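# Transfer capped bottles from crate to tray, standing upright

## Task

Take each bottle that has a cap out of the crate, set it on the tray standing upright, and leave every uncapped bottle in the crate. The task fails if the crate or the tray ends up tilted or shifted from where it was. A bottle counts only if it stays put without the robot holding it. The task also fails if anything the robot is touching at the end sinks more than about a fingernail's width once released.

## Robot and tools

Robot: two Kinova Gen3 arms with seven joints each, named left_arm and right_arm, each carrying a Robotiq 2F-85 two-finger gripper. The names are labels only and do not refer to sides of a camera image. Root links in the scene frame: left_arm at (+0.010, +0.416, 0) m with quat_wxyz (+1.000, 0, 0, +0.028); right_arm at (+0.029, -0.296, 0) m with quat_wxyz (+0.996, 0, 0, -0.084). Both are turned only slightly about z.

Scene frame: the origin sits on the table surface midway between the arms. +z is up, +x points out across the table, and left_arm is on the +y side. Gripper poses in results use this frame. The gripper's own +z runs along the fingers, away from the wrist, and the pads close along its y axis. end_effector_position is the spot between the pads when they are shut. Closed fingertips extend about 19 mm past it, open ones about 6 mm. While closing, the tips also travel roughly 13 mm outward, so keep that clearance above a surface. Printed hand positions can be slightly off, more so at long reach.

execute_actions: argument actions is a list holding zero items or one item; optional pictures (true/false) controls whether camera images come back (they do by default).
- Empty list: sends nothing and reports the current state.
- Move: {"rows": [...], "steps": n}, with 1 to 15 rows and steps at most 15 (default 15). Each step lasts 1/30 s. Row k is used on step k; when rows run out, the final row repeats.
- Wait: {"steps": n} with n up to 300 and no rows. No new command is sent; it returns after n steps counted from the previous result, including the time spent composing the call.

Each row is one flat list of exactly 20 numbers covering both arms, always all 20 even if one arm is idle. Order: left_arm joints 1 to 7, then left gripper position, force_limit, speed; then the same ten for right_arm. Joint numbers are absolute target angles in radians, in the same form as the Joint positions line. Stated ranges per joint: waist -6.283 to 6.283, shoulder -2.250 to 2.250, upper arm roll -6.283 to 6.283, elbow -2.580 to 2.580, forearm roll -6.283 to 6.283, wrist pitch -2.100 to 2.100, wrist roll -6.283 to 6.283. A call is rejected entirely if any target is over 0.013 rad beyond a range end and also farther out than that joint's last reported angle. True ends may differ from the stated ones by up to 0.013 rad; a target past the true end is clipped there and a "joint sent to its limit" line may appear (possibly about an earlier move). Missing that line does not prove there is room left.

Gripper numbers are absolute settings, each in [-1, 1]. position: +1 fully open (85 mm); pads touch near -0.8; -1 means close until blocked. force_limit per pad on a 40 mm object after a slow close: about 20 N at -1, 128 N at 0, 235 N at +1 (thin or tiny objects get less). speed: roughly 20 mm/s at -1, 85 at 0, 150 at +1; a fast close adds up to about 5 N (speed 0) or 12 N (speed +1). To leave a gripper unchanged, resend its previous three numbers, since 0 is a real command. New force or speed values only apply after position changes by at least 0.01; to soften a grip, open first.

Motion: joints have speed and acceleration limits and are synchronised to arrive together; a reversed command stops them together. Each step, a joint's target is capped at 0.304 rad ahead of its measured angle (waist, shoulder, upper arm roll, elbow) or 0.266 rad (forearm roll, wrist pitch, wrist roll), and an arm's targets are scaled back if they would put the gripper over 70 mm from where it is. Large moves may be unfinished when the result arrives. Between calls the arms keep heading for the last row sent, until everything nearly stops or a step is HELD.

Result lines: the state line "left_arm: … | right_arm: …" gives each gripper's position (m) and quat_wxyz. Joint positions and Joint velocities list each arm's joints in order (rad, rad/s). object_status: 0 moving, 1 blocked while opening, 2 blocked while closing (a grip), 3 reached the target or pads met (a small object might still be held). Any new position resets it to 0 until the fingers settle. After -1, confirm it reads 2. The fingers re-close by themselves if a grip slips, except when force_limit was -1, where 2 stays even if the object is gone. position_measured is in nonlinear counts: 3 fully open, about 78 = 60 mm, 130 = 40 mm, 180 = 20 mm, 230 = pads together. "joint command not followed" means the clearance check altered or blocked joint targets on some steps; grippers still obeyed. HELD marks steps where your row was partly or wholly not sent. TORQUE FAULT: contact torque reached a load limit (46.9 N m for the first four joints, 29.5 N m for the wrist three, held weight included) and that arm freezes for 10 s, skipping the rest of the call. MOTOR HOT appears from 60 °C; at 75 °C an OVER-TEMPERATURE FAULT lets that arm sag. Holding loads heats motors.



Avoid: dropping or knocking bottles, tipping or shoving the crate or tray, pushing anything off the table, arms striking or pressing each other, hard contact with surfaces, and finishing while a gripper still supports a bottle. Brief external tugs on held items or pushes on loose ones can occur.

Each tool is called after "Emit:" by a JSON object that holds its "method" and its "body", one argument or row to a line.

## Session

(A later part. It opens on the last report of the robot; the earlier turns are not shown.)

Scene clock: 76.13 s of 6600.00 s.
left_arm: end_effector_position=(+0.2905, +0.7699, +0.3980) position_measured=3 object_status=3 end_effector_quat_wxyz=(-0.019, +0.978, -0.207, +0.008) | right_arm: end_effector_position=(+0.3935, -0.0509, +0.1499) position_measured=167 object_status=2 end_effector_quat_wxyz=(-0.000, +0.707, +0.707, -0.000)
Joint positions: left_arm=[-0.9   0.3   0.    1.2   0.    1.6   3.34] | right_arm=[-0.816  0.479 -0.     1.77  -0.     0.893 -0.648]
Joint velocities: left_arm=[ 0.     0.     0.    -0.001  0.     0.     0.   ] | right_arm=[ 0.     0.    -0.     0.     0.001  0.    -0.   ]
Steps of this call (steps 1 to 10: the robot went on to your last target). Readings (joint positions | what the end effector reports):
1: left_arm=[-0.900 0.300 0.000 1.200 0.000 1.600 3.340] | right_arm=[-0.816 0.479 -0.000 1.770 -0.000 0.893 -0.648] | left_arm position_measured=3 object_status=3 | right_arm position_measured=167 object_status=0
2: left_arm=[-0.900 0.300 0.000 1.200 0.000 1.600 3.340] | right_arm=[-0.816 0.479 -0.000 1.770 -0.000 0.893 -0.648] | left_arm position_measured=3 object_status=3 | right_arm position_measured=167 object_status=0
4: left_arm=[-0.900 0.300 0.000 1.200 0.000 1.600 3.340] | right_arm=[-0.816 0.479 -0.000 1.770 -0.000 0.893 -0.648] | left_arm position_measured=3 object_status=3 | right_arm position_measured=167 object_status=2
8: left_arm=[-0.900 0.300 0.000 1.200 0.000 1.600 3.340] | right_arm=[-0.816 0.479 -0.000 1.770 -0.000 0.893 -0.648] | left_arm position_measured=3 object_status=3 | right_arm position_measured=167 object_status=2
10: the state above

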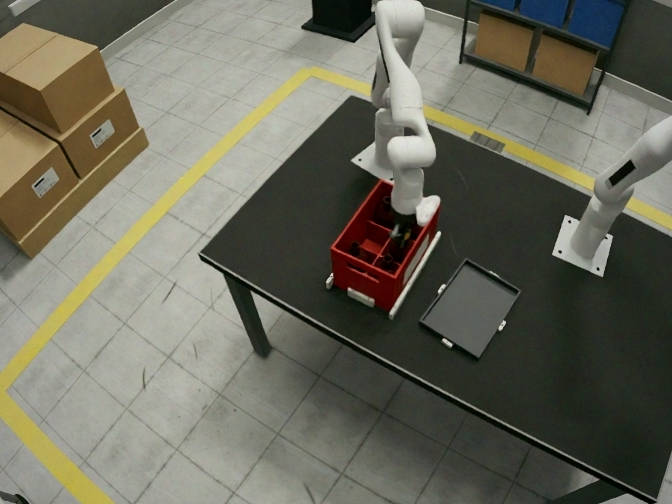

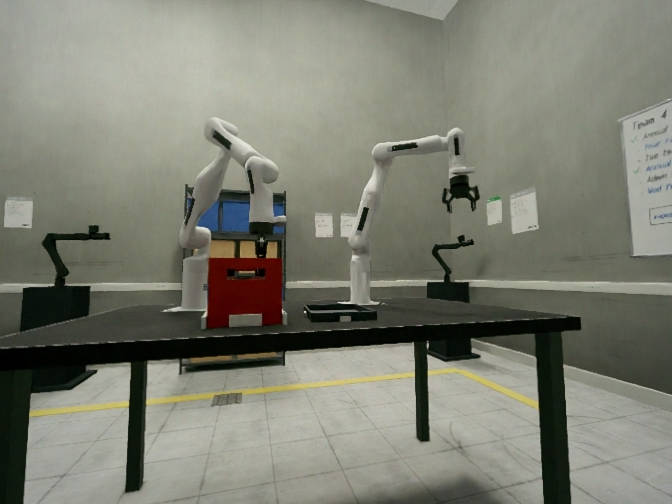

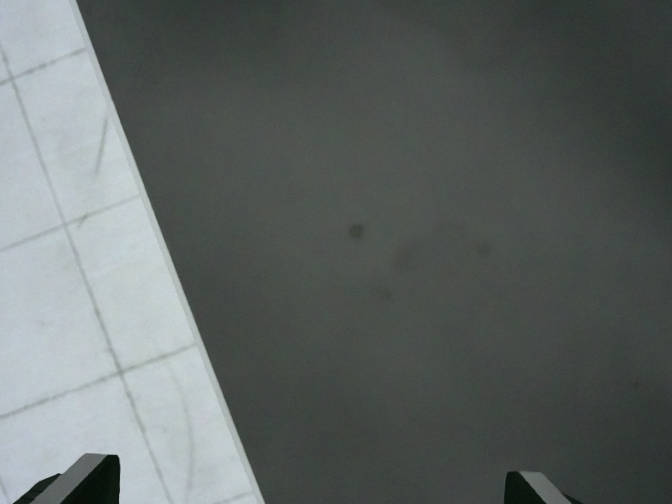

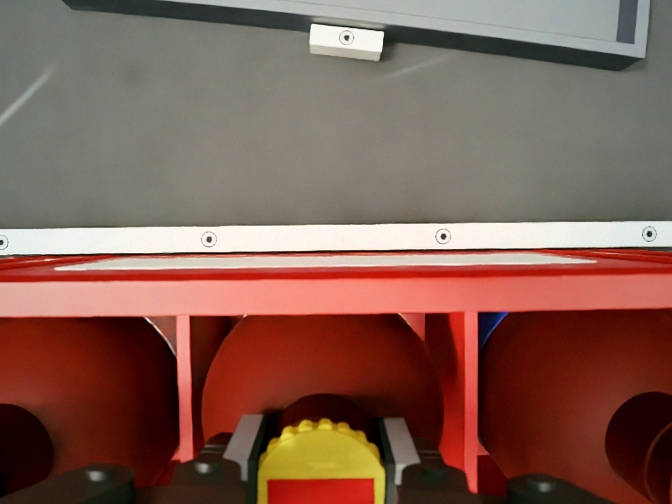

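Emit:
{"method": "execute_actions", "body": {
  "actions": [
    {"rows":[[-0.9,0.3,0,1.2,0,1.6,3.34,1,0,0,-0.816,0.423,0,1.7096,0,1.009,-0.648,-1,-0.3,0]],"steps":8}
  ],
  "pictures": false
}}

Emit:
{"method": "execute_actions", "body": {
  "actions": [
    {"rows":[[-0.9,0.3,0,1.2,0,1.6,3.34,1,0,0,-0.816,0.341,0,1.554,0,1.2465,-0.648,-1,-0.3,0]],"steps":12}
  ],
  "pictures": false
}}

Emit:
{"method": "execute_actions", "body": {
  "actions": [
    {"rows":[[-0.9,0.3,0,1.2,0,1.6,3.34,1,0,0,-0.816,0.300,0,1.2887,0,1.553,-0.648,-1,-0.3,0]]}
  ],
  "pictures": false
}}

Emit:
{"method": "execute_actions", "body": {
  "actions": [
    {"rows":[[-0.9,0.3,0,1.2,0,1.6,3.34,1,0,0,-0.953,0.538,0,0.921,0,1.6825,-0.785,-1,-0.3,0]]}
  ],
  "pictures": false
}}

Emit:
{"method": "execute_actions", "body": {
  "actions": [
    {"steps":10}
  ],
  "pictures": false
}}

Emit:
{"method": "execute_actions", "body": {
  "actions": [
    {"rows":[[-0.9,0.3,0,1.2,0,1.6,3.34,1,0,0,-1.063,0.902,0,0.78,0,1.46,-0.895,-1,-0.3,0]]}
  ],
  "pictures": false
}}

Emit:
{"method": "execute_actions", "body": {
  "actions": [
    {"steps":20}
  ]
}}

Scene clock: 98.30 s of 6600.00 s.
left_arm: end_effector_position=(+0.2905, +0.7699, +0.3980) position_measured=3 object_status=3 end_effector_quat_wxyz=(-0.019, +0.978, -0.207, +0.008) | right_arm: end_effector_position=(+0.3939, -0.0508, +0.1883) position_measured=167 object_status=2 end_effector_quat_wxyz=(-0.000, +0.707, +0.707, -0.000)
Joint positions: left_arm=[-0.9   0.3   0.    1.2   0.    1.6   3.34] | right_arm=[-0.816  0.426  0.     1.71  -0.     1.007 -0.648]
Joint velocities: left_arm=[-0.001  0.     0.     0.001  0.     0.    -0.   ] | right_arm=[ 0.001 -0.018  0.    -0.023  0.001  0.055 -0.001]
Steps of this call (steps 1 to 15: the robot went on to your last target; steps 16 to 90: nothing new was sent; then 18.90 s passed at rest; steps 91 to 98: all 8 steps of this action). Readings (joint positions | what the end effector reports):
91: left_arm=[-0.900 0.300 0.000 1.200 0.000 1.600 3.340] | right_arm=[-0.816 0.478 -0.000 1.769 -0.000 0.894 -0.648] | left_arm position_measured=3 object_status=3 | right_arm position_measured=167 object_status=2
92: left_arm=[-0.900 0.300 0.000 1.200 0.000 1.600 3.340] | right_arm=[-0.816 0.474 -0.000 1.766 -0.000 0.903 -0.648] | left_arm position_measured=3 object_status=3 | right_arm position_measured=167 object_status=2
94: left_arm=[-0.900 0.300 0.000 1.200 0.000 1.600 3.340] | right_arm=[-0.816 0.451 -0.000 1.743 0.000 0.950 -0.648] | left_arm position_measured=3 object_status=3 | right_arm position_measured=167 object_status=2
98: the state above

Scene clock: 98.70 s of 6600.00 s.
left_arm: end_effector_position=(+0.2905, +0.7699, +0.3980) position_measured=3 object_status=3 end_effector_quat_wxyz=(-0.019, +0.978, -0.207, +0.008) | right_arm: end_effector_position=(+0.3939, -0.0509, +0.2694) position_measured=167 object_status=2 end_effector_quat_wxyz=(+0.000, +0.707, +0.707, +0.000)
Joint positions: left_arm=[-0.9   0.3   0.    1.2   0.    1.6   3.34] | right_arm=[-0.816  0.342  0.     1.554  0.     1.245 -0.648]
Joint velocities: left_arm=[-0.     0.001 -0.    -0.001  0.001 -0.    -0.   ] | right_arm=[-0.    -0.007 -0.001 -0.011 -0.     0.035 -0.   ]
Steps of this call (steps 1 to 12: all 12 steps of this action). Readings (joint positions | what the end effector reports):
1: left_arm=[-0.900 0.300 0.000 1.200 0.000 1.600 3.340] | right_arm=[-0.816 0.425 0.000 1.709 0.000 1.009 -0.648] | left_arm position_measured=3 object_status=3 | right_arm position_measured=167 object_status=2
2: left_arm=[-0.900 0.300 0.000 1.200 0.000 1.600 3.340] | right_arm=[-0.816 0.422 -0.000 1.705 -0.000 1.017 -0.648] | left_arm position_measured=3 object_status=3 | right_arm position_measured=167 object_status=2
4: left_arm=[-0.900 0.300 0.000 1.200 0.000 1.600 3.340] | right_arm=[-0.816 0.407 -0.000 1.679 0.000 1.057 -0.648] | left_arm position_measured=3 object_status=3 | right_arm position_measured=167 object_status=2
8: left_arm=[-0.900 0.300 0.000 1.200 0.000 1.600 3.340] | right_arm=[-0.816 0.358 0.000 1.586 -0.000 1.196 -0.648] | left_arm position_measured=3 object_status=3 | right_arm position_measured=167 object_status=2
12: the state above

Scene clock: 99.20 s of 6600.00 s.
left_arm: end_effector_position=(+0.2905, +0.7699, +0.3980) position_measured=3 object_status=3 end_effector_quat_wxyz=(-0.019, +0.978, -0.207, +0.008) | right_arm: end_effector_position=(+0.3935, -0.0512, +0.3700) position_measured=167 object_status=2 end_effector_quat_wxyz=(+0.000, +0.707, +0.707, +0.001)
Joint positions: left_arm=[-0.9   0.3   0.    1.2   0.    1.6   3.34] | right_arm=[-0.816  0.299  0.     1.29   0.     1.552 -0.648]
Joint velocities: left_arm=[-0.001 -0.001  0.    -0.     0.     0.    -0.   ] | right_arm=[ 0.001 -0.004  0.002 -0.031  0.001  0.044  0.001]
Steps of this call (steps 1 to 15: all 15 steps of this action). Readings (joint positions | what the end effector reports):
1: left_arm=[-0.900 0.300 0.000 1.200 0.000 1.600 3.340] | right_arm=[-0.816 0.342 0.000 1.553 -0.000 1.247 -0.648] | left_arm position_measured=3 object_status=3 | right_arm position_measured=167 object_status=2
2: left_arm=[-0.900 0.300 0.000 1.200 0.000 1.600 3.340] | right_arm=[-0.816 0.341 0.000 1.549 -0.000 1.252 -0.648] | left_arm position_measured=3 object_status=3 | right_arm position_measured=167 object_status=2
4: left_arm=[-0.900 0.300 0.000 1.200 0.000 1.600 3.340] | right_arm=[-0.816 0.337 -0.000 1.523 0.000 1.278 -0.648] | left_arm position_measured=3 object_status=3 | right_arm position_measured=167 object_status=2
8: left_arm=[-0.900 0.300 0.000 1.200 0.000 1.600 3.340] | right_arm=[-0.816 0.320 0.000 1.410 0.001 1.400 -0.648] | left_arm position_measured=3 object_status=3 | right_arm position_measured=167 object_status=2
15: the state above

Scene clock: 99.70 s of 6600.00 s.
left_arm: end_effector_position=(+0.2905, +0.7699, +0.3980) position_measured=3 object_status=3 end_effector_quat_wxyz=(-0.019, +0.978, -0.207, +0.008) | right_arm: end_effector_position=(+0.4192, +0.0551, +0.3713) position_measured=167 object_status=2 end_effector_quat_wxyz=(-0.001, +0.707, +0.707, +0.001)
Joint positions: left_arm=[-0.9   0.3   0.    1.2   0.    1.6   3.34] | right_arm=[-0.946  0.525 -0.001  0.938 -0.001  1.676 -0.78 ]
Joint velocities: left_arm=[-0.002 -0.     0.    -0.001 -0.    -0.     0.   ] | right_arm=[-0.118  0.191 -0.004 -0.363 -0.001  0.118 -0.124]
Steps of this call (steps 1 to 15: all 15 steps of this action). Readings (joint positions | what the end effector reports):
1: left_arm=[-0.900 0.300 0.000 1.200 0.000 1.600 3.340] | right_arm=[-0.817 0.300 0.000 1.288 0.000 1.553 -0.648] | left_arm position_measured=3 object_status=3 | right_arm position_measured=167 object_status=2
2: left_arm=[-0.900 0.300 0.000 1.200 0.000 1.600 3.340] | right_arm=[-0.819 0.305 0.001 1.283 0.000 1.556 -0.650] | left_arm position_measured=3 object_status=3 | right_arm position_measured=167 object_status=2
4: left_arm=[-0.900 0.300 0.000 1.200 0.000 1.600 3.340] | right_arm=[-0.832 0.328 0.001 1.256 0.001 1.568 -0.662] | left_arm position_measured=3 object_status=3 | right_arm position_measured=167 object_status=2
8: left_arm=[-0.900 0.300 0.000 1.200 0.000 1.600 3.340] | right_arm=[-0.882 0.416 0.001 1.137 0.001 1.615 -0.712] | left_arm position_measured=3 object_status=3 | right_arm position_measured=167 object_status=2
15: the state above

Scene clock: 100.03 s of 6600.00 s.
left_arm: end_effector_position=(+0.2905, +0.7699, +0.3980) position_measured=3 object_status=3 end_effector_quat_wxyz=(-0.019, +0.978, -0.207, +0.008) | right_arm: end_effector_position=(+0.4201, +0.0595, +0.3702) position_measured=167 object_status=2 end_effector_quat_wxyz=(-0.000, +0.707, +0.707, +0.000)
Joint positions: left_arm=[-0.9   0.3   0.    1.2   0.    1.6   3.34] | right_arm=[-0.953  0.537 -0.     0.921 -0.     1.682 -0.785]
Joint velocities: left_arm=[ 0.    -0.002  0.    -0.    -0.001  0.    -0.   ] | right_arm=[-0.003  0.006 -0.001 -0.001 -0.002  0.001  0.   ]
Steps of this call (steps 1 to 10: the robot went on to your last target). Readings (joint positions | what the end effector reports):
1: left_arm=[-0.900 0.300 0.000 1.200 0.000 1.600 3.340] | right_arm=[-0.949 0.530 -0.001 0.928 -0.001 1.679 -0.783] | left_arm position_measured=3 object_status=3 | right_arm position_measured=167 object_status=2
2: left_arm=[-0.900 0.300 0.000 1.200 0.000 1.600 3.340] | right_arm=[-0.951 0.532 -0.001 0.924 -0.001 1.681 -0.785] | left_arm position_measured=3 object_status=3 | right_arm position_measured=167 object_status=2
4: left_arm=[-0.900 0.300 0.000 1.200 0.000 1.600 3.340] | right_arm=[-0.952 0.534 -0.001 0.922 -0.000 1.682 -0.785] | left_arm position_measured=3 object_status=3 | right_arm position_measured=167 object_status=2
8: left_arm=[-0.900 0.300 0.000 1.200 0.000 1.600 3.340] | right_arm=[-0.952 0.537 0.000 0.921 0.000 1.683 -0.785] | left_arm position_measured=3 object_status=3 | right_arm position_measured=167 object_status=2
10: the state above

Scene clock: 100.53 s of 6600.00 s.
left_arm: end_effector_position=(+0.2905, +0.7699, +0.3980) position_measured=3 object_status=3 end_effector_quat_wxyz=(-0.019, +0.978, -0.207, +0.008) | right_arm: end_effector_position=(+0.4498, +0.1678, +0.2361) position_measured=167 object_status=2 end_effector_quat_wxyz=(+0.000, +0.708, +0.707, +0.002)
Joint positions: left_arm=[-0.9   0.3   0.    1.2   0.    1.6   3.34] | right_arm=[-1.043  0.832  0.001  0.805  0.001  1.501 -0.875]
Joint velocities: left_arm=[ 0.001 -0.     0.     0.001  0.    -0.     0.   ] | right_arm=[-0.188  0.676 -0.    -0.238 -0.    -0.406 -0.198]
Steps of this call (steps 1 to 15: all 15 steps of this action). Readings (joint positions | what the end effector reports):
1: left_arm=[-0.900 0.300 0.000 1.200 0.000 1.600 3.340] | right_arm=[-0.953 0.539 0.000 0.921 0.000 1.682 -0.785] | left_arm position_measured=3 object_status=3 | right_arm position_measured=167 object_status=2
2: left_arm=[-0.900 0.300 0.000 1.200 0.000 1.600 3.340] | right_arm=[-0.955 0.544 0.001 0.918 0.000 1.680 -0.787] | left_arm position_measured=3 object_status=3 | right_arm position_measured=167 object_status=2
4: left_arm=[-0.900 0.300 -0.000 1.200 0.000 1.600 3.340] | right_arm=[-0.965 0.571 0.001 0.904 0.001 1.662 -0.796] | left_arm position_measured=3 object_status=3 | right_arm position_measured=167 object_status=2
8: left_arm=[-0.900 0.300 0.000 1.200 0.000 1.600 3.340] | right_arm=[-0.995 0.666 0.001 0.866 0.001 1.599 -0.826] | left_arm position_measured=3 object_status=3 | right_arm position_measured=167 object_status=2
15: the state above

Scene clock: 101.20 s of 6600.00 s.
left_arm: end_effector_position=(+0.2905, +0.7699, +0.3980) position_measured=3 object_status=3 end_effector_quat_wxyz=(-0.019, +0.978, -0.207, +0.008) | right_arm: end_effector_position=(+0.4503, +0.1896, +0.1995) position_measured=167 object_status=2 end_effector_quat_wxyz=(+0.000, +0.707, +0.707, -0.000)
Joint positions: left_arm=[-0.9   0.3   0.    1.2   0.    1.6   3.34] | right_arm=[-1.063  0.902 -0.     0.78   0.     1.46  -0.895]
Joint velocities: left_arm=[ 0.    -0.001 -0.     0.001  0.001  0.    -0.   ] | right_arm=[0.    0.001 0.    0.    0.002 0.    0.001]
Steps of this call (steps 1 to 20: the robot went on to your last target). Readings (joint positions | what the end effector reports):
1: left_arm=[-0.900 0.300 0.000 1.200 0.000 1.600 3.340] | right_arm=[-1.049 0.853 0.000 0.798 0.000 1.488 -0.881] | left_arm position_measured=3 object_status=3 | right_arm position_measured=167 object_status=2
2: left_arm=[-0.900 0.300 0.000 1.200 0.000 1.600 3.340] | right_arm=[-1.054 0.871 -0.000 0.792 0.000 1.477 -0.886] | left_arm position_measured=3 object_status=3 | right_arm position_measured=167 object_status=2
4: left_arm=[-0.900 0.300 0.000 1.200 0.000 1.600 3.340] | right_arm=[-1.060 0.893 -0.001 0.785 -0.001 1.463 -0.893] | left_arm position_measured=3 object_status=3 | right_arm position_measured=167 object_status=2
8: left_arm=[-0.900 0.300 0.000 1.200 0.000 1.600 3.340] | right_arm=[-1.063 0.900 -0.001 0.781 -0.000 1.460 -0.895] | left_arm position_measured=3 object_status=3 | right_arm position_measured=167 object_status=2
20: the state above

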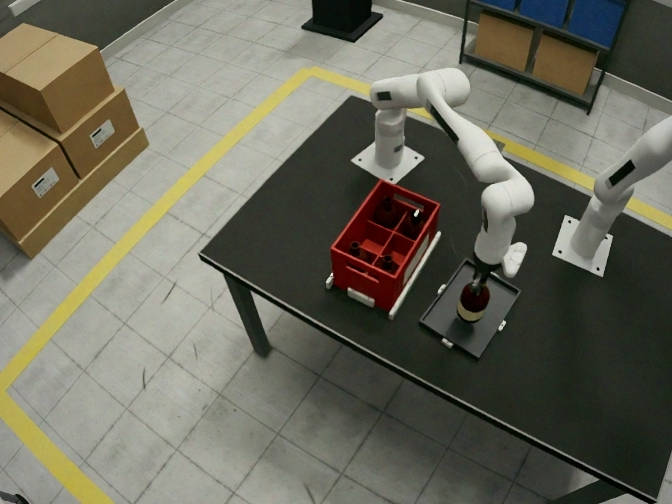

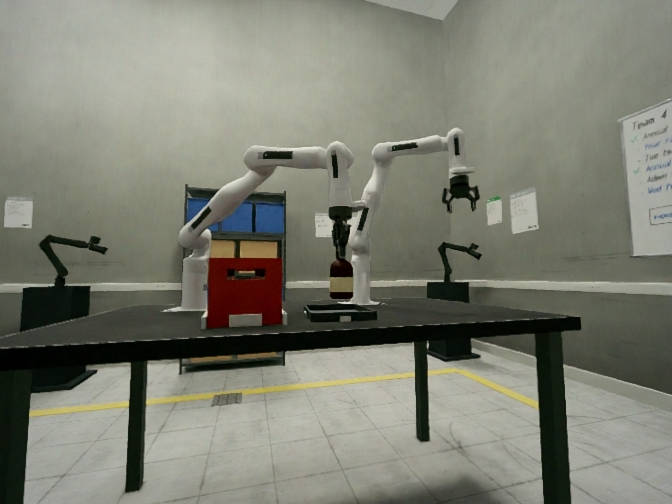

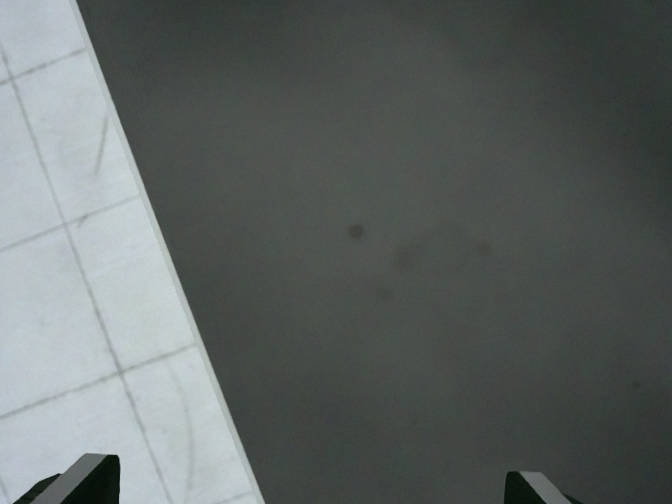

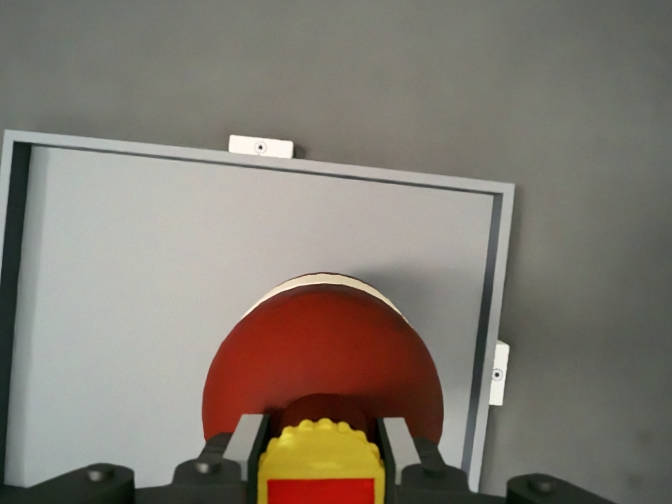

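Emit:
{"method": "execute_actions", "body": {
  "actions": [
    {"rows":[[-0.9,0.3,0,1.2,0,1.6,3.34,1,0,0,-1.063,0.928,0,0.8794,0,1.334,-0.895,-1,-0.3,0]]}
  ]
}}

Emit:
{"method": "zoom_image", "body": {
  "camera": "cam_low",
  "region": [280,240,400,330]
}}

Scene clock: 110.53 s of 6600.00 s.
left_arm: end_effector_position=(+0.2905, +0.7699, +0.3980) position_measured=3 object_status=3 end_effector_quat_wxyz=(-0.019, +0.978, -0.207, +0.008) | right_arm: end_effector_position=(+0.4492, +0.1895, +0.1493) position_measured=167 object_status=2 end_effector_quat_wxyz=(-0.000, +0.707, +0.707, -0.002)
Joint positions: left_arm=[-0.9   0.3   0.    1.2   0.    1.6   3.34] | right_arm=[-1.064  0.932 -0.     0.881 -0.     1.334 -0.895]
Joint velocities: left_arm=[-0.    -0.002 -0.    -0.001  0.     0.    -0.   ] | right_arm=[ 0.006 -0.01   0.007  0.     0.006  0.007  0.001]
Steps of this call (steps 1 to 15: the robot went on to your last target; steps 16 to 90: nothing new was sent; then 5.83 s passed at rest; steps 91 to 105: all 15 steps of this action). Readings (joint positions | what the end effector reports):
91: left_arm=[-0.900 0.300 0.000 1.200 0.000 1.600 3.340] | right_arm=[-1.063 0.902 0.000 0.781 -0.000 1.459 -0.895] | left_arm position_measured=3 object_status=3 | right_arm position_measured=167 object_status=2
92: left_arm=[-0.900 0.300 0.000 1.200 0.000 1.600 3.340] | right_arm=[-1.063 0.903 0.000 0.785 -0.000 1.453 -0.895] | left_arm position_measured=3 object_status=3 | right_arm position_measured=167 object_status=2
94: left_arm=[-0.900 0.300 -0.000 1.200 0.000 1.600 3.340] | right_arm=[-1.063 0.910 -0.000 0.811 -0.000 1.421 -0.895] | left_arm position_measured=3 object_status=3 | right_arm position_measured=167 object_status=2
98: left_arm=[-0.900 0.300 0.000 1.200 0.000 1.600 3.340] | right_arm=[-1.064 0.933 -0.001 0.877 -0.001 1.341 -0.895] | left_arm position_measured=3 object_status=3 | right_arm position_measured=167 object_status=2
105: the state above

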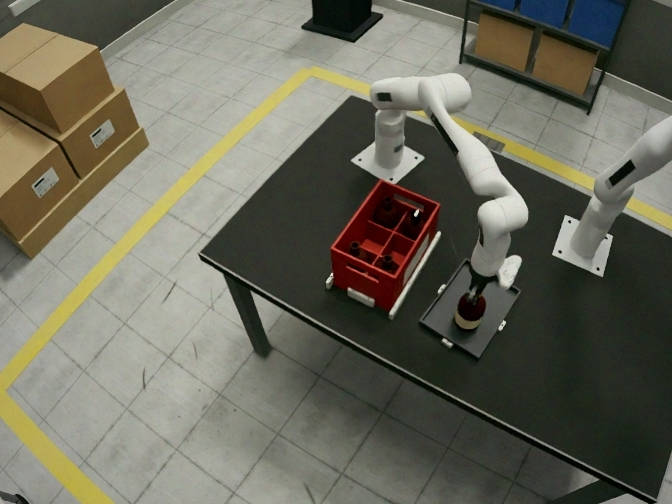

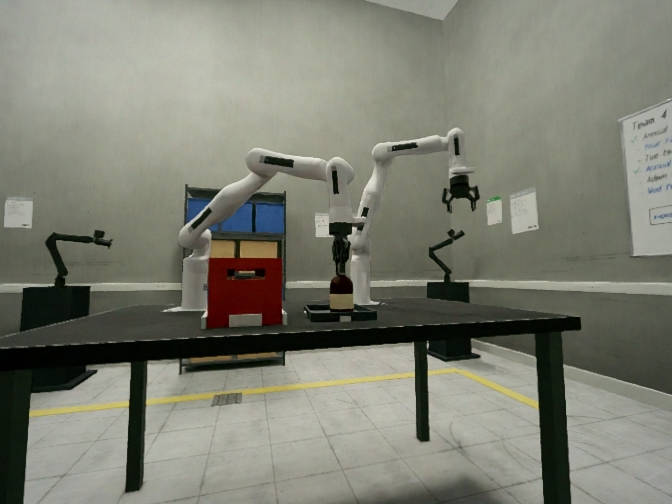

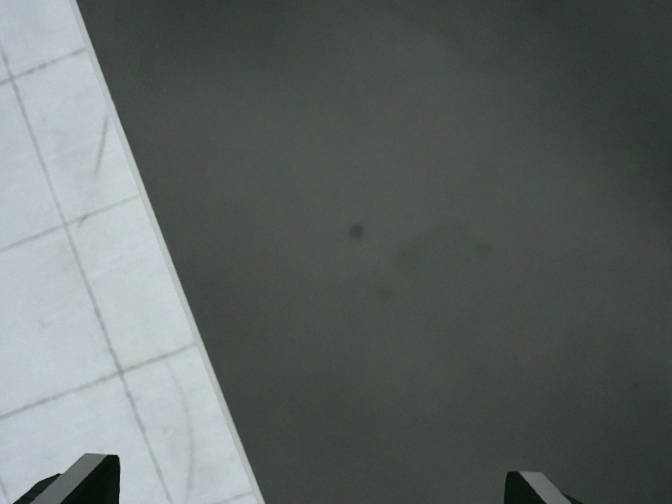

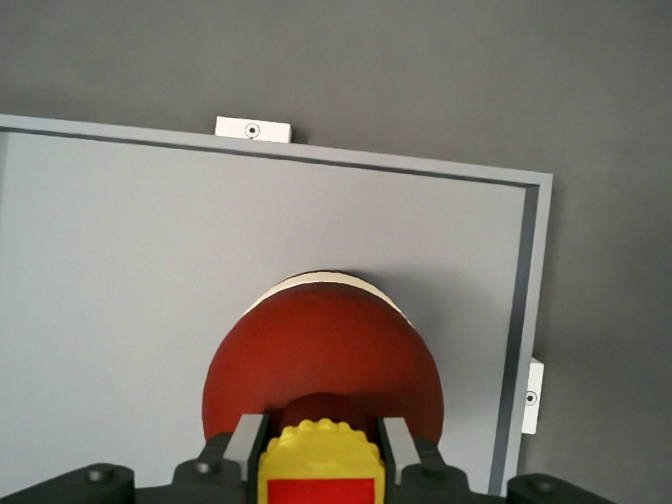

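Region (280, 240, 400, 330) of cam_low's 672x504 image, scaled by 4.200, with more detail than that image has; it fills the top 378 rows of this view, and the rest is white.

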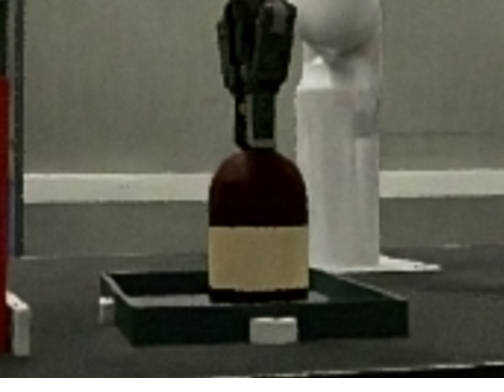

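Emit:
{"method": "execute_actions", "body": {
  "actions": [
    {"rows":[[-0.9,0.3,0,1.2,0,1.6,3.34,1,0,0,-1.063,0.933,0,0.894,0,1.314,-0.895,-1,-0.3,0]]}
  ],
  "pictures": false
}}

Scene clock: 118.13 s of 6600.00 s.
left_arm: end_effector_position=(+0.2905, +0.7699, +0.3980) position_measured=3 object_status=3 end_effector_quat_wxyz=(-0.019, +0.978, -0.207, +0.008) | right_arm: end_effector_position=(+0.4506, +0.1909, +0.1488) position_measured=167 object_status=2 end_effector_quat_wxyz=(-0.001, +0.707, +0.707, +0.004)
Joint positions: left_arm=[-0.9   0.3   0.    1.2   0.    1.6   3.34] | right_arm=[-1.063  0.927 -0.     0.892 -0.     1.315 -0.895]
Joint velocities: left_arm=[ 0.     0.003  0.    -0.001  0.     0.    -0.   ] | right_arm=[-0.    -0.     0.     0.    -0.001 -0.     0.001]
Steps of this call (steps 1 to 15: the robot went on to your last target; steps 16 to 210: nothing new was sent; then 0.10 s passed at rest; steps 211 to 225: all 15 steps of this action). Readings (joint positions | what the end effector reports):
211: left_arm=[-0.900 0.300 0.000 1.200 0.000 1.600 3.340] | right_arm=[-1.063 0.928 0.000 0.880 -0.000 1.333 -0.895] | left_arm position_measured=3 object_status=3 | right_arm position_measured=167 object_status=2
212: left_arm=[-0.900 0.300 0.000 1.200 0.000 1.600 3.340] | right_arm=[-1.063 0.929 0.000 0.884 0.000 1.328 -0.895] | left_arm position_measured=3 object_status=3 | right_arm position_measured=167 object_status=2
214: left_arm=[-0.900 0.300 0.000 1.200 0.000 1.600 3.340] | right_arm=[-1.063 0.928 0.000 0.889 -0.000 1.318 -0.895] | left_arm position_measured=3 object_status=3 | right_arm position_measured=167 object_status=2
218: left_arm=[-0.900 0.300 0.000 1.200 0.000 1.600 3.340] | right_arm=[-1.063 0.927 -0.000 0.892 -0.000 1.315 -0.895] | left_arm position_measured=3 object_status=3 | right_arm position_measured=167 object_status=2
225: the state above

Emit:
{"method": "execute_actions", "body": {
  "actions": [
    {"rows":[[-0.9,0.3,0,1.2,0,1.6,3.34,1,0,0,-1.063,0.929,0,0.884,0,1.328,-0.895,0.3,-0.3,0]]}
  ],
  "pictures": false
}}

Emit:
{"method": "execute_actions", "body": {
  "actions": [
    {"rows":[[-0.9,0.3,0,1.2,0,1.6,3.34,1,0,0,-1.063,0.902,0,0.78,0,1.46,-0.895,0.3,-0.3,0]],"steps":10}
  ],
  "pictures": false
}}

Emit:
{"method": "execute_actions", "body": {
  "actions": [
    {"rows":[[-0.9,0.3,0,1.2,0,1.6,3.34,1,0,0,-0.953,0.538,0,0.921,0,1.6825,-0.785,0.3,-0.3,0]]}
  ],
  "pictures": false
}}

Emit:
{"method": "execute_actions", "body": {
  "actions": [
    {"rows":[[-0.9,0.3,0,1.2,0,1.6,3.34,1,0,0,-0.951,0.185,0,1.768,0,1.188,-0.783,0.3,-0.3,0]]}
  ],
  "pictures": false
}}

Emit:
{"method": "execute_actions", "body": {
  "actions": [
    {"steps":30}
  ]
}}

Scene clock: 132.60 s of 6600.00 s.
left_arm: end_effector_position=(+0.2905, +0.7699, +0.3980) position_measured=3 object_status=3 end_effector_quat_wxyz=(-0.019, +0.978, -0.207, +0.008) | right_arm: end_effector_position=(+0.4503, +0.1896, +0.1500) position_measured=92 object_status=0 end_effector_quat_wxyz=(-0.000, +0.707, +0.707, +0.000)
Joint positions: left_arm=[-0.9   0.3   0.    1.2   0.    1.6   3.34] | right_arm=[-1.063  0.929  0.     0.884  0.     1.328 -0.895]
Joint velocities: left_arm=[-0.    -0.     0.     0.001 -0.    -0.    -0.   ] | right_arm=[ 0.     0.    -0.    -0.    -0.001  0.    -0.001]
Steps of this call (steps 1 to 15: the robot went on to your last target; steps 16 to 90: nothing new was sent; then 10.97 s passed at rest; steps 91 to 105: all 15 steps of this action). Readings (joint positions | what the end effector reports):
91: left_arm=[-0.900 0.300 0.000 1.200 0.000 1.600 3.340] | right_arm=[-1.063 0.927 -0.000 0.891 -0.000 1.316 -0.895] | left_arm position_measured=3 object_status=3 | right_arm position_measured=167 object_status=0
92: left_arm=[-0.900 0.300 0.000 1.200 0.000 1.600 3.340] | right_arm=[-1.063 0.927 -0.000 0.889 -0.000 1.320 -0.895] | left_arm position_measured=3 object_status=3 | right_arm position_measured=167 object_status=0
94: left_arm=[-0.900 0.300 0.000 1.200 0.000 1.600 3.340] | right_arm=[-1.063 0.927 -0.000 0.885 -0.000 1.326 -0.895] | left_arm position_measured=3 object_status=3 | right_arm position_measured=156 object_status=0
98: left_arm=[-0.900 0.300 0.000 1.200 0.000 1.600 3.340] | right_arm=[-1.063 0.928 0.000 0.884 0.000 1.328 -0.895] | left_arm position_measured=3 object_status=3 | right_arm position_measured=127 object_status=0
105: the state above

Scene clock: 132.93 s of 6600.00 s.
left_arm: end_effector_position=(+0.2905, +0.7699, +0.3980) position_measured=3 object_status=3 end_effector_quat_wxyz=(-0.019, +0.978, -0.207, +0.008) | right_arm: end_effector_position=(+0.4505, +0.1898, +0.2000) position_measured=91 object_status=3 end_effector_quat_wxyz=(-0.000, +0.707, +0.707, +0.001)
Joint positions: left_arm=[-0.9   0.3   0.    1.2   0.    1.6   3.34] | right_arm=[-1.063  0.901  0.     0.781 -0.     1.459 -0.895]
Joint velocities: left_arm=[-0.    -0.    -0.     0.001  0.001 -0.    -0.   ] | right_arm=[ 0.    -0.005 -0.    -0.021  0.001  0.033  0.   ]
Steps of this call (steps 1 to 10: all 10 steps of this action). Readings (joint positions | what the end effector reports):
1: left_arm=[-0.900 0.300 0.000 1.200 0.000 1.600 3.340] | right_arm=[-1.063 0.929 -0.000 0.883 0.000 1.329 -0.895] | left_arm position_measured=3 object_status=3 | right_arm position_measured=91 object_status=0
2: left_arm=[-0.900 0.300 0.000 1.200 0.000 1.600 3.340] | right_arm=[-1.063 0.928 -0.000 0.879 0.000 1.335 -0.895] | left_arm position_measured=3 object_status=3 | right_arm position_measured=91 object_status=0
4: left_arm=[-0.900 0.300 0.000 1.200 0.000 1.600 3.340] | right_arm=[-1.063 0.923 -0.000 0.853 0.000 1.367 -0.895] | left_arm position_measured=3 object_status=3 | right_arm position_measured=91 object_status=0
8: left_arm=[-0.900 0.300 0.000 1.200 0.000 1.600 3.340] | right_arm=[-1.063 0.904 0.000 0.787 -0.000 1.450 -0.895] | left_arm position_measured=3 object_status=3 | right_arm position_measured=91 object_status=3
10: the state above

Scene clock: 133.43 s of 6600.00 s.
left_arm: end_effector_position=(+0.2905, +0.7699, +0.3980) position_measured=3 object_status=3 end_effector_quat_wxyz=(-0.019, +0.978, -0.207, +0.008) | right_arm: end_effector_position=(+0.4302, +0.0849, +0.3409) position_measured=91 object_status=3 end_effector_quat_wxyz=(+0.000, +0.708, +0.707, -0.001)
Joint positions: left_arm=[-0.9   0.3   0.    1.2   0.    1.6   3.34] | right_arm=[-0.973  0.606  0.     0.896  0.     1.642 -0.805]
Joint velocities: left_arm=[-0.    -0.001  0.    -0.001 -0.001 -0.    -0.   ] | right_arm=[ 0.194 -0.675  0.006  0.241  0.002  0.411  0.2  ]
Steps of this call (steps 1 to 15: all 15 steps of this action). Readings (joint positions | what the end effector reports):
1: left_arm=[-0.900 0.300 0.000 1.200 0.000 1.600 3.340] | right_arm=[-1.063 0.900 -0.000 0.781 -0.000 1.460 -0.895] | left_arm position_measured=3 object_status=3 | right_arm position_measured=91 object_status=3
2: left_arm=[-0.900 0.300 0.000 1.200 0.000 1.600 3.340] | right_arm=[-1.061 0.895 -0.001 0.784 -0.000 1.463 -0.893] | left_arm position_measured=3 object_status=3 | right_arm position_measured=91 object_status=3
4: left_arm=[-0.900 0.300 0.000 1.200 0.000 1.600 3.340] | right_arm=[-1.051 0.868 -0.001 0.798 -0.001 1.482 -0.884] | left_arm position_measured=3 object_status=3 | right_arm position_measured=91 object_status=3
8: left_arm=[-0.900 0.300 0.000 1.200 0.000 1.600 3.340] | right_arm=[-1.021 0.773 -0.000 0.835 0.000 1.543 -0.854] | left_arm position_measured=3 object_status=3 | right_arm position_measured=91 object_status=3
15: the state above

Scene clock: 133.93 s of 6600.00 s.
left_arm: end_effector_position=(+0.2905, +0.7699, +0.3980) position_measured=3 object_status=3 end_effector_quat_wxyz=(-0.019, +0.978, -0.207, +0.008) | right_arm: end_effector_position=(+0.3833, +0.0221, +0.3772) position_measured=91 object_status=3 end_effector_quat_wxyz=(+0.000, +0.703, +0.702, +0.113)
Joint positions: left_arm=[-0.9   0.3   0.    1.2   0.    1.6   3.34] | right_arm=[-0.952  0.22   0.     1.399  0.     1.297 -0.784]
Joint velocities: left_arm=[-0.    -0.    -0.     0.002  0.001  0.     0.   ] | right_arm=[ 0.005 -0.214 -0.001  1.158 -0.001 -0.768  0.005]
Steps of this call (steps 1 to 15: all 15 steps of this action). Readings (joint positions | what the end effector reports):
1: left_arm=[-0.900 0.300 0.000 1.200 0.000 1.600 3.340] | right_arm=[-0.967 0.584 0.000 0.904 0.000 1.654 -0.799] | left_arm position_measured=3 object_status=3 | right_arm position_measured=91 object_status=3
2: left_arm=[-0.900 0.300 0.000 1.200 0.000 1.600 3.340] | right_arm=[-0.963 0.557 0.001 0.917 0.001 1.658 -0.795] | left_arm position_measured=3 object_status=3 | right_arm position_measured=91 object_status=3
4: left_arm=[-0.900 0.300 0.000 1.200 0.000 1.600 3.340] | right_arm=[-0.960 0.490 0.001 0.957 0.000 1.647 -0.791] | left_arm position_measured=3 object_status=3 | right_arm position_measured=91 object_status=3
8: left_arm=[-0.900 0.300 0.000 1.200 0.000 1.600 3.340] | right_arm=[-0.955 0.350 0.000 1.096 0.000 1.555 -0.787] | left_arm position_measured=3 object_status=3 | right_arm position_measured=91 object_status=3
15: the state above

Scene clock: 134.93 s of 6600.00 s.
left_arm: end_effector_position=(+0.2905, +0.7699, +0.3980) position_measured=3 object_status=3 end_effector_quat_wxyz=(-0.019, +0.978, -0.207, +0.008) | right_arm: end_effector_position=(+0.3082, -0.0531, +0.2698) position_measured=91 object_status=3 end_effector_quat_wxyz=(+0.000, +0.707, +0.707, +0.000)
Joint positions: left_arm=[-0.9   0.3   0.    1.2   0.    1.6   3.34] | right_arm=[-0.951  0.185  0.     1.768  0.     1.188 -0.783]
Joint velocities: left_arm=[-0.     0.    -0.     0.002 -0.     0.     0.   ] | right_arm=[-0.     0.     0.    -0.     0.001 -0.    -0.   ]
Steps of this call (steps 1 to 30: the robot went on to your last target). Readings (joint positions | what the end effector reports):
1: left_arm=[-0.900 0.300 0.000 1.200 0.000 1.600 3.340] | right_arm=[-0.952 0.213 0.000 1.436 0.000 1.274 -0.784] | left_arm position_measured=3 object_status=3 | right_arm position_measured=91 object_status=3
2: left_arm=[-0.900 0.300 0.000 1.200 0.000 1.600 3.340] | right_arm=[-0.952 0.209 0.000 1.471 0.000 1.258 -0.783] | left_arm position_measured=3 object_status=3 | right_arm position_measured=91 object_status=3
4: left_arm=[-0.900 0.300 0.000 1.200 0.000 1.600 3.340] | right_arm=[-0.951 0.203 0.000 1.535 0.000 1.236 -0.783] | left_arm position_measured=3 object_status=3 | right_arm position_measured=91 object_status=3
8: left_arm=[-0.900 0.300 0.000 1.200 0.000 1.600 3.340] | right_arm=[-0.951 0.194 0.000 1.656 0.000 1.211 -0.783] | left_arm position_measured=3 object_status=3 | right_arm position_measured=91 object_status=3
30: the state above
All arms were judged still, so your last target was given up. Only a new action makes them travel on or press farther. Fingers that are still opening or closing keep moving.

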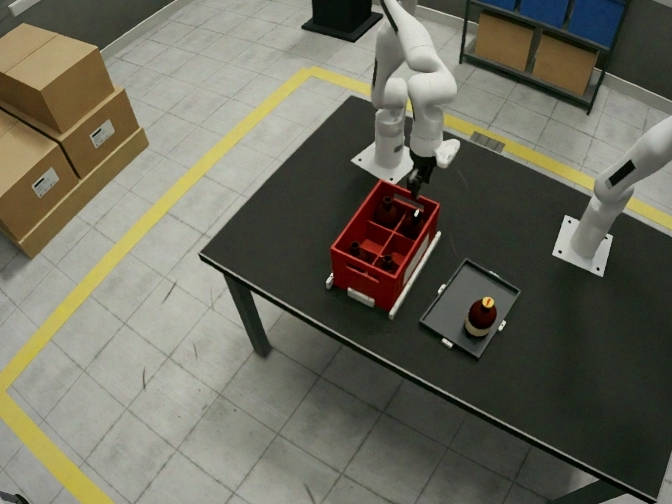

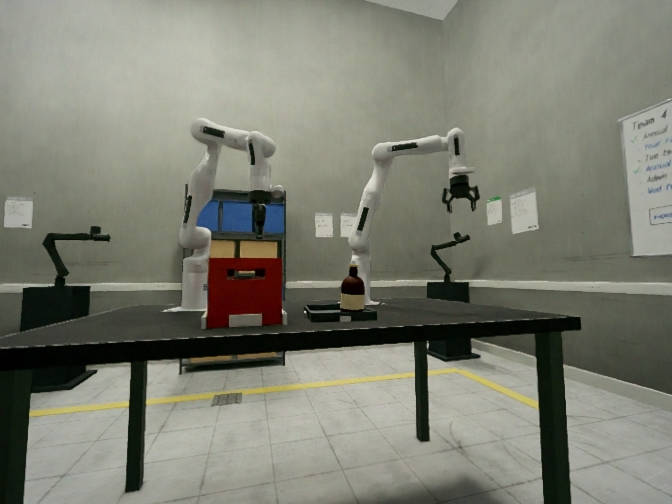

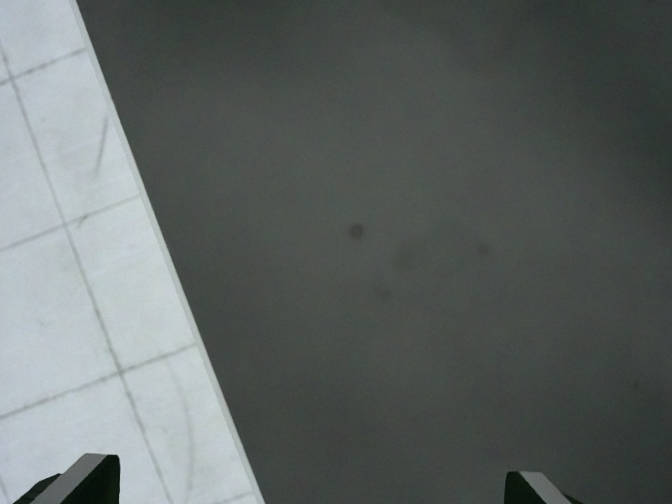

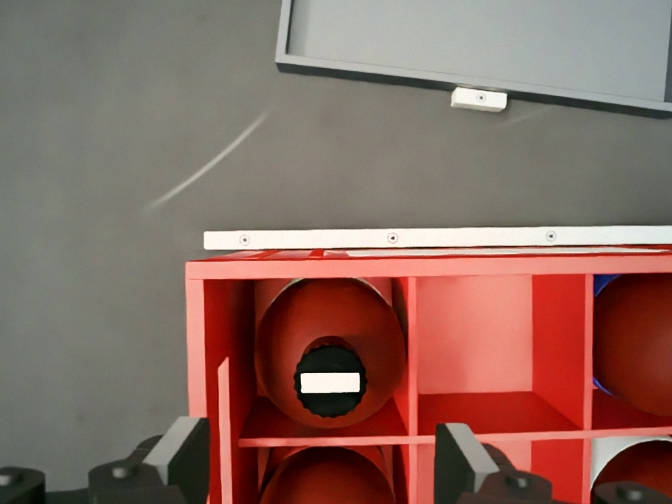

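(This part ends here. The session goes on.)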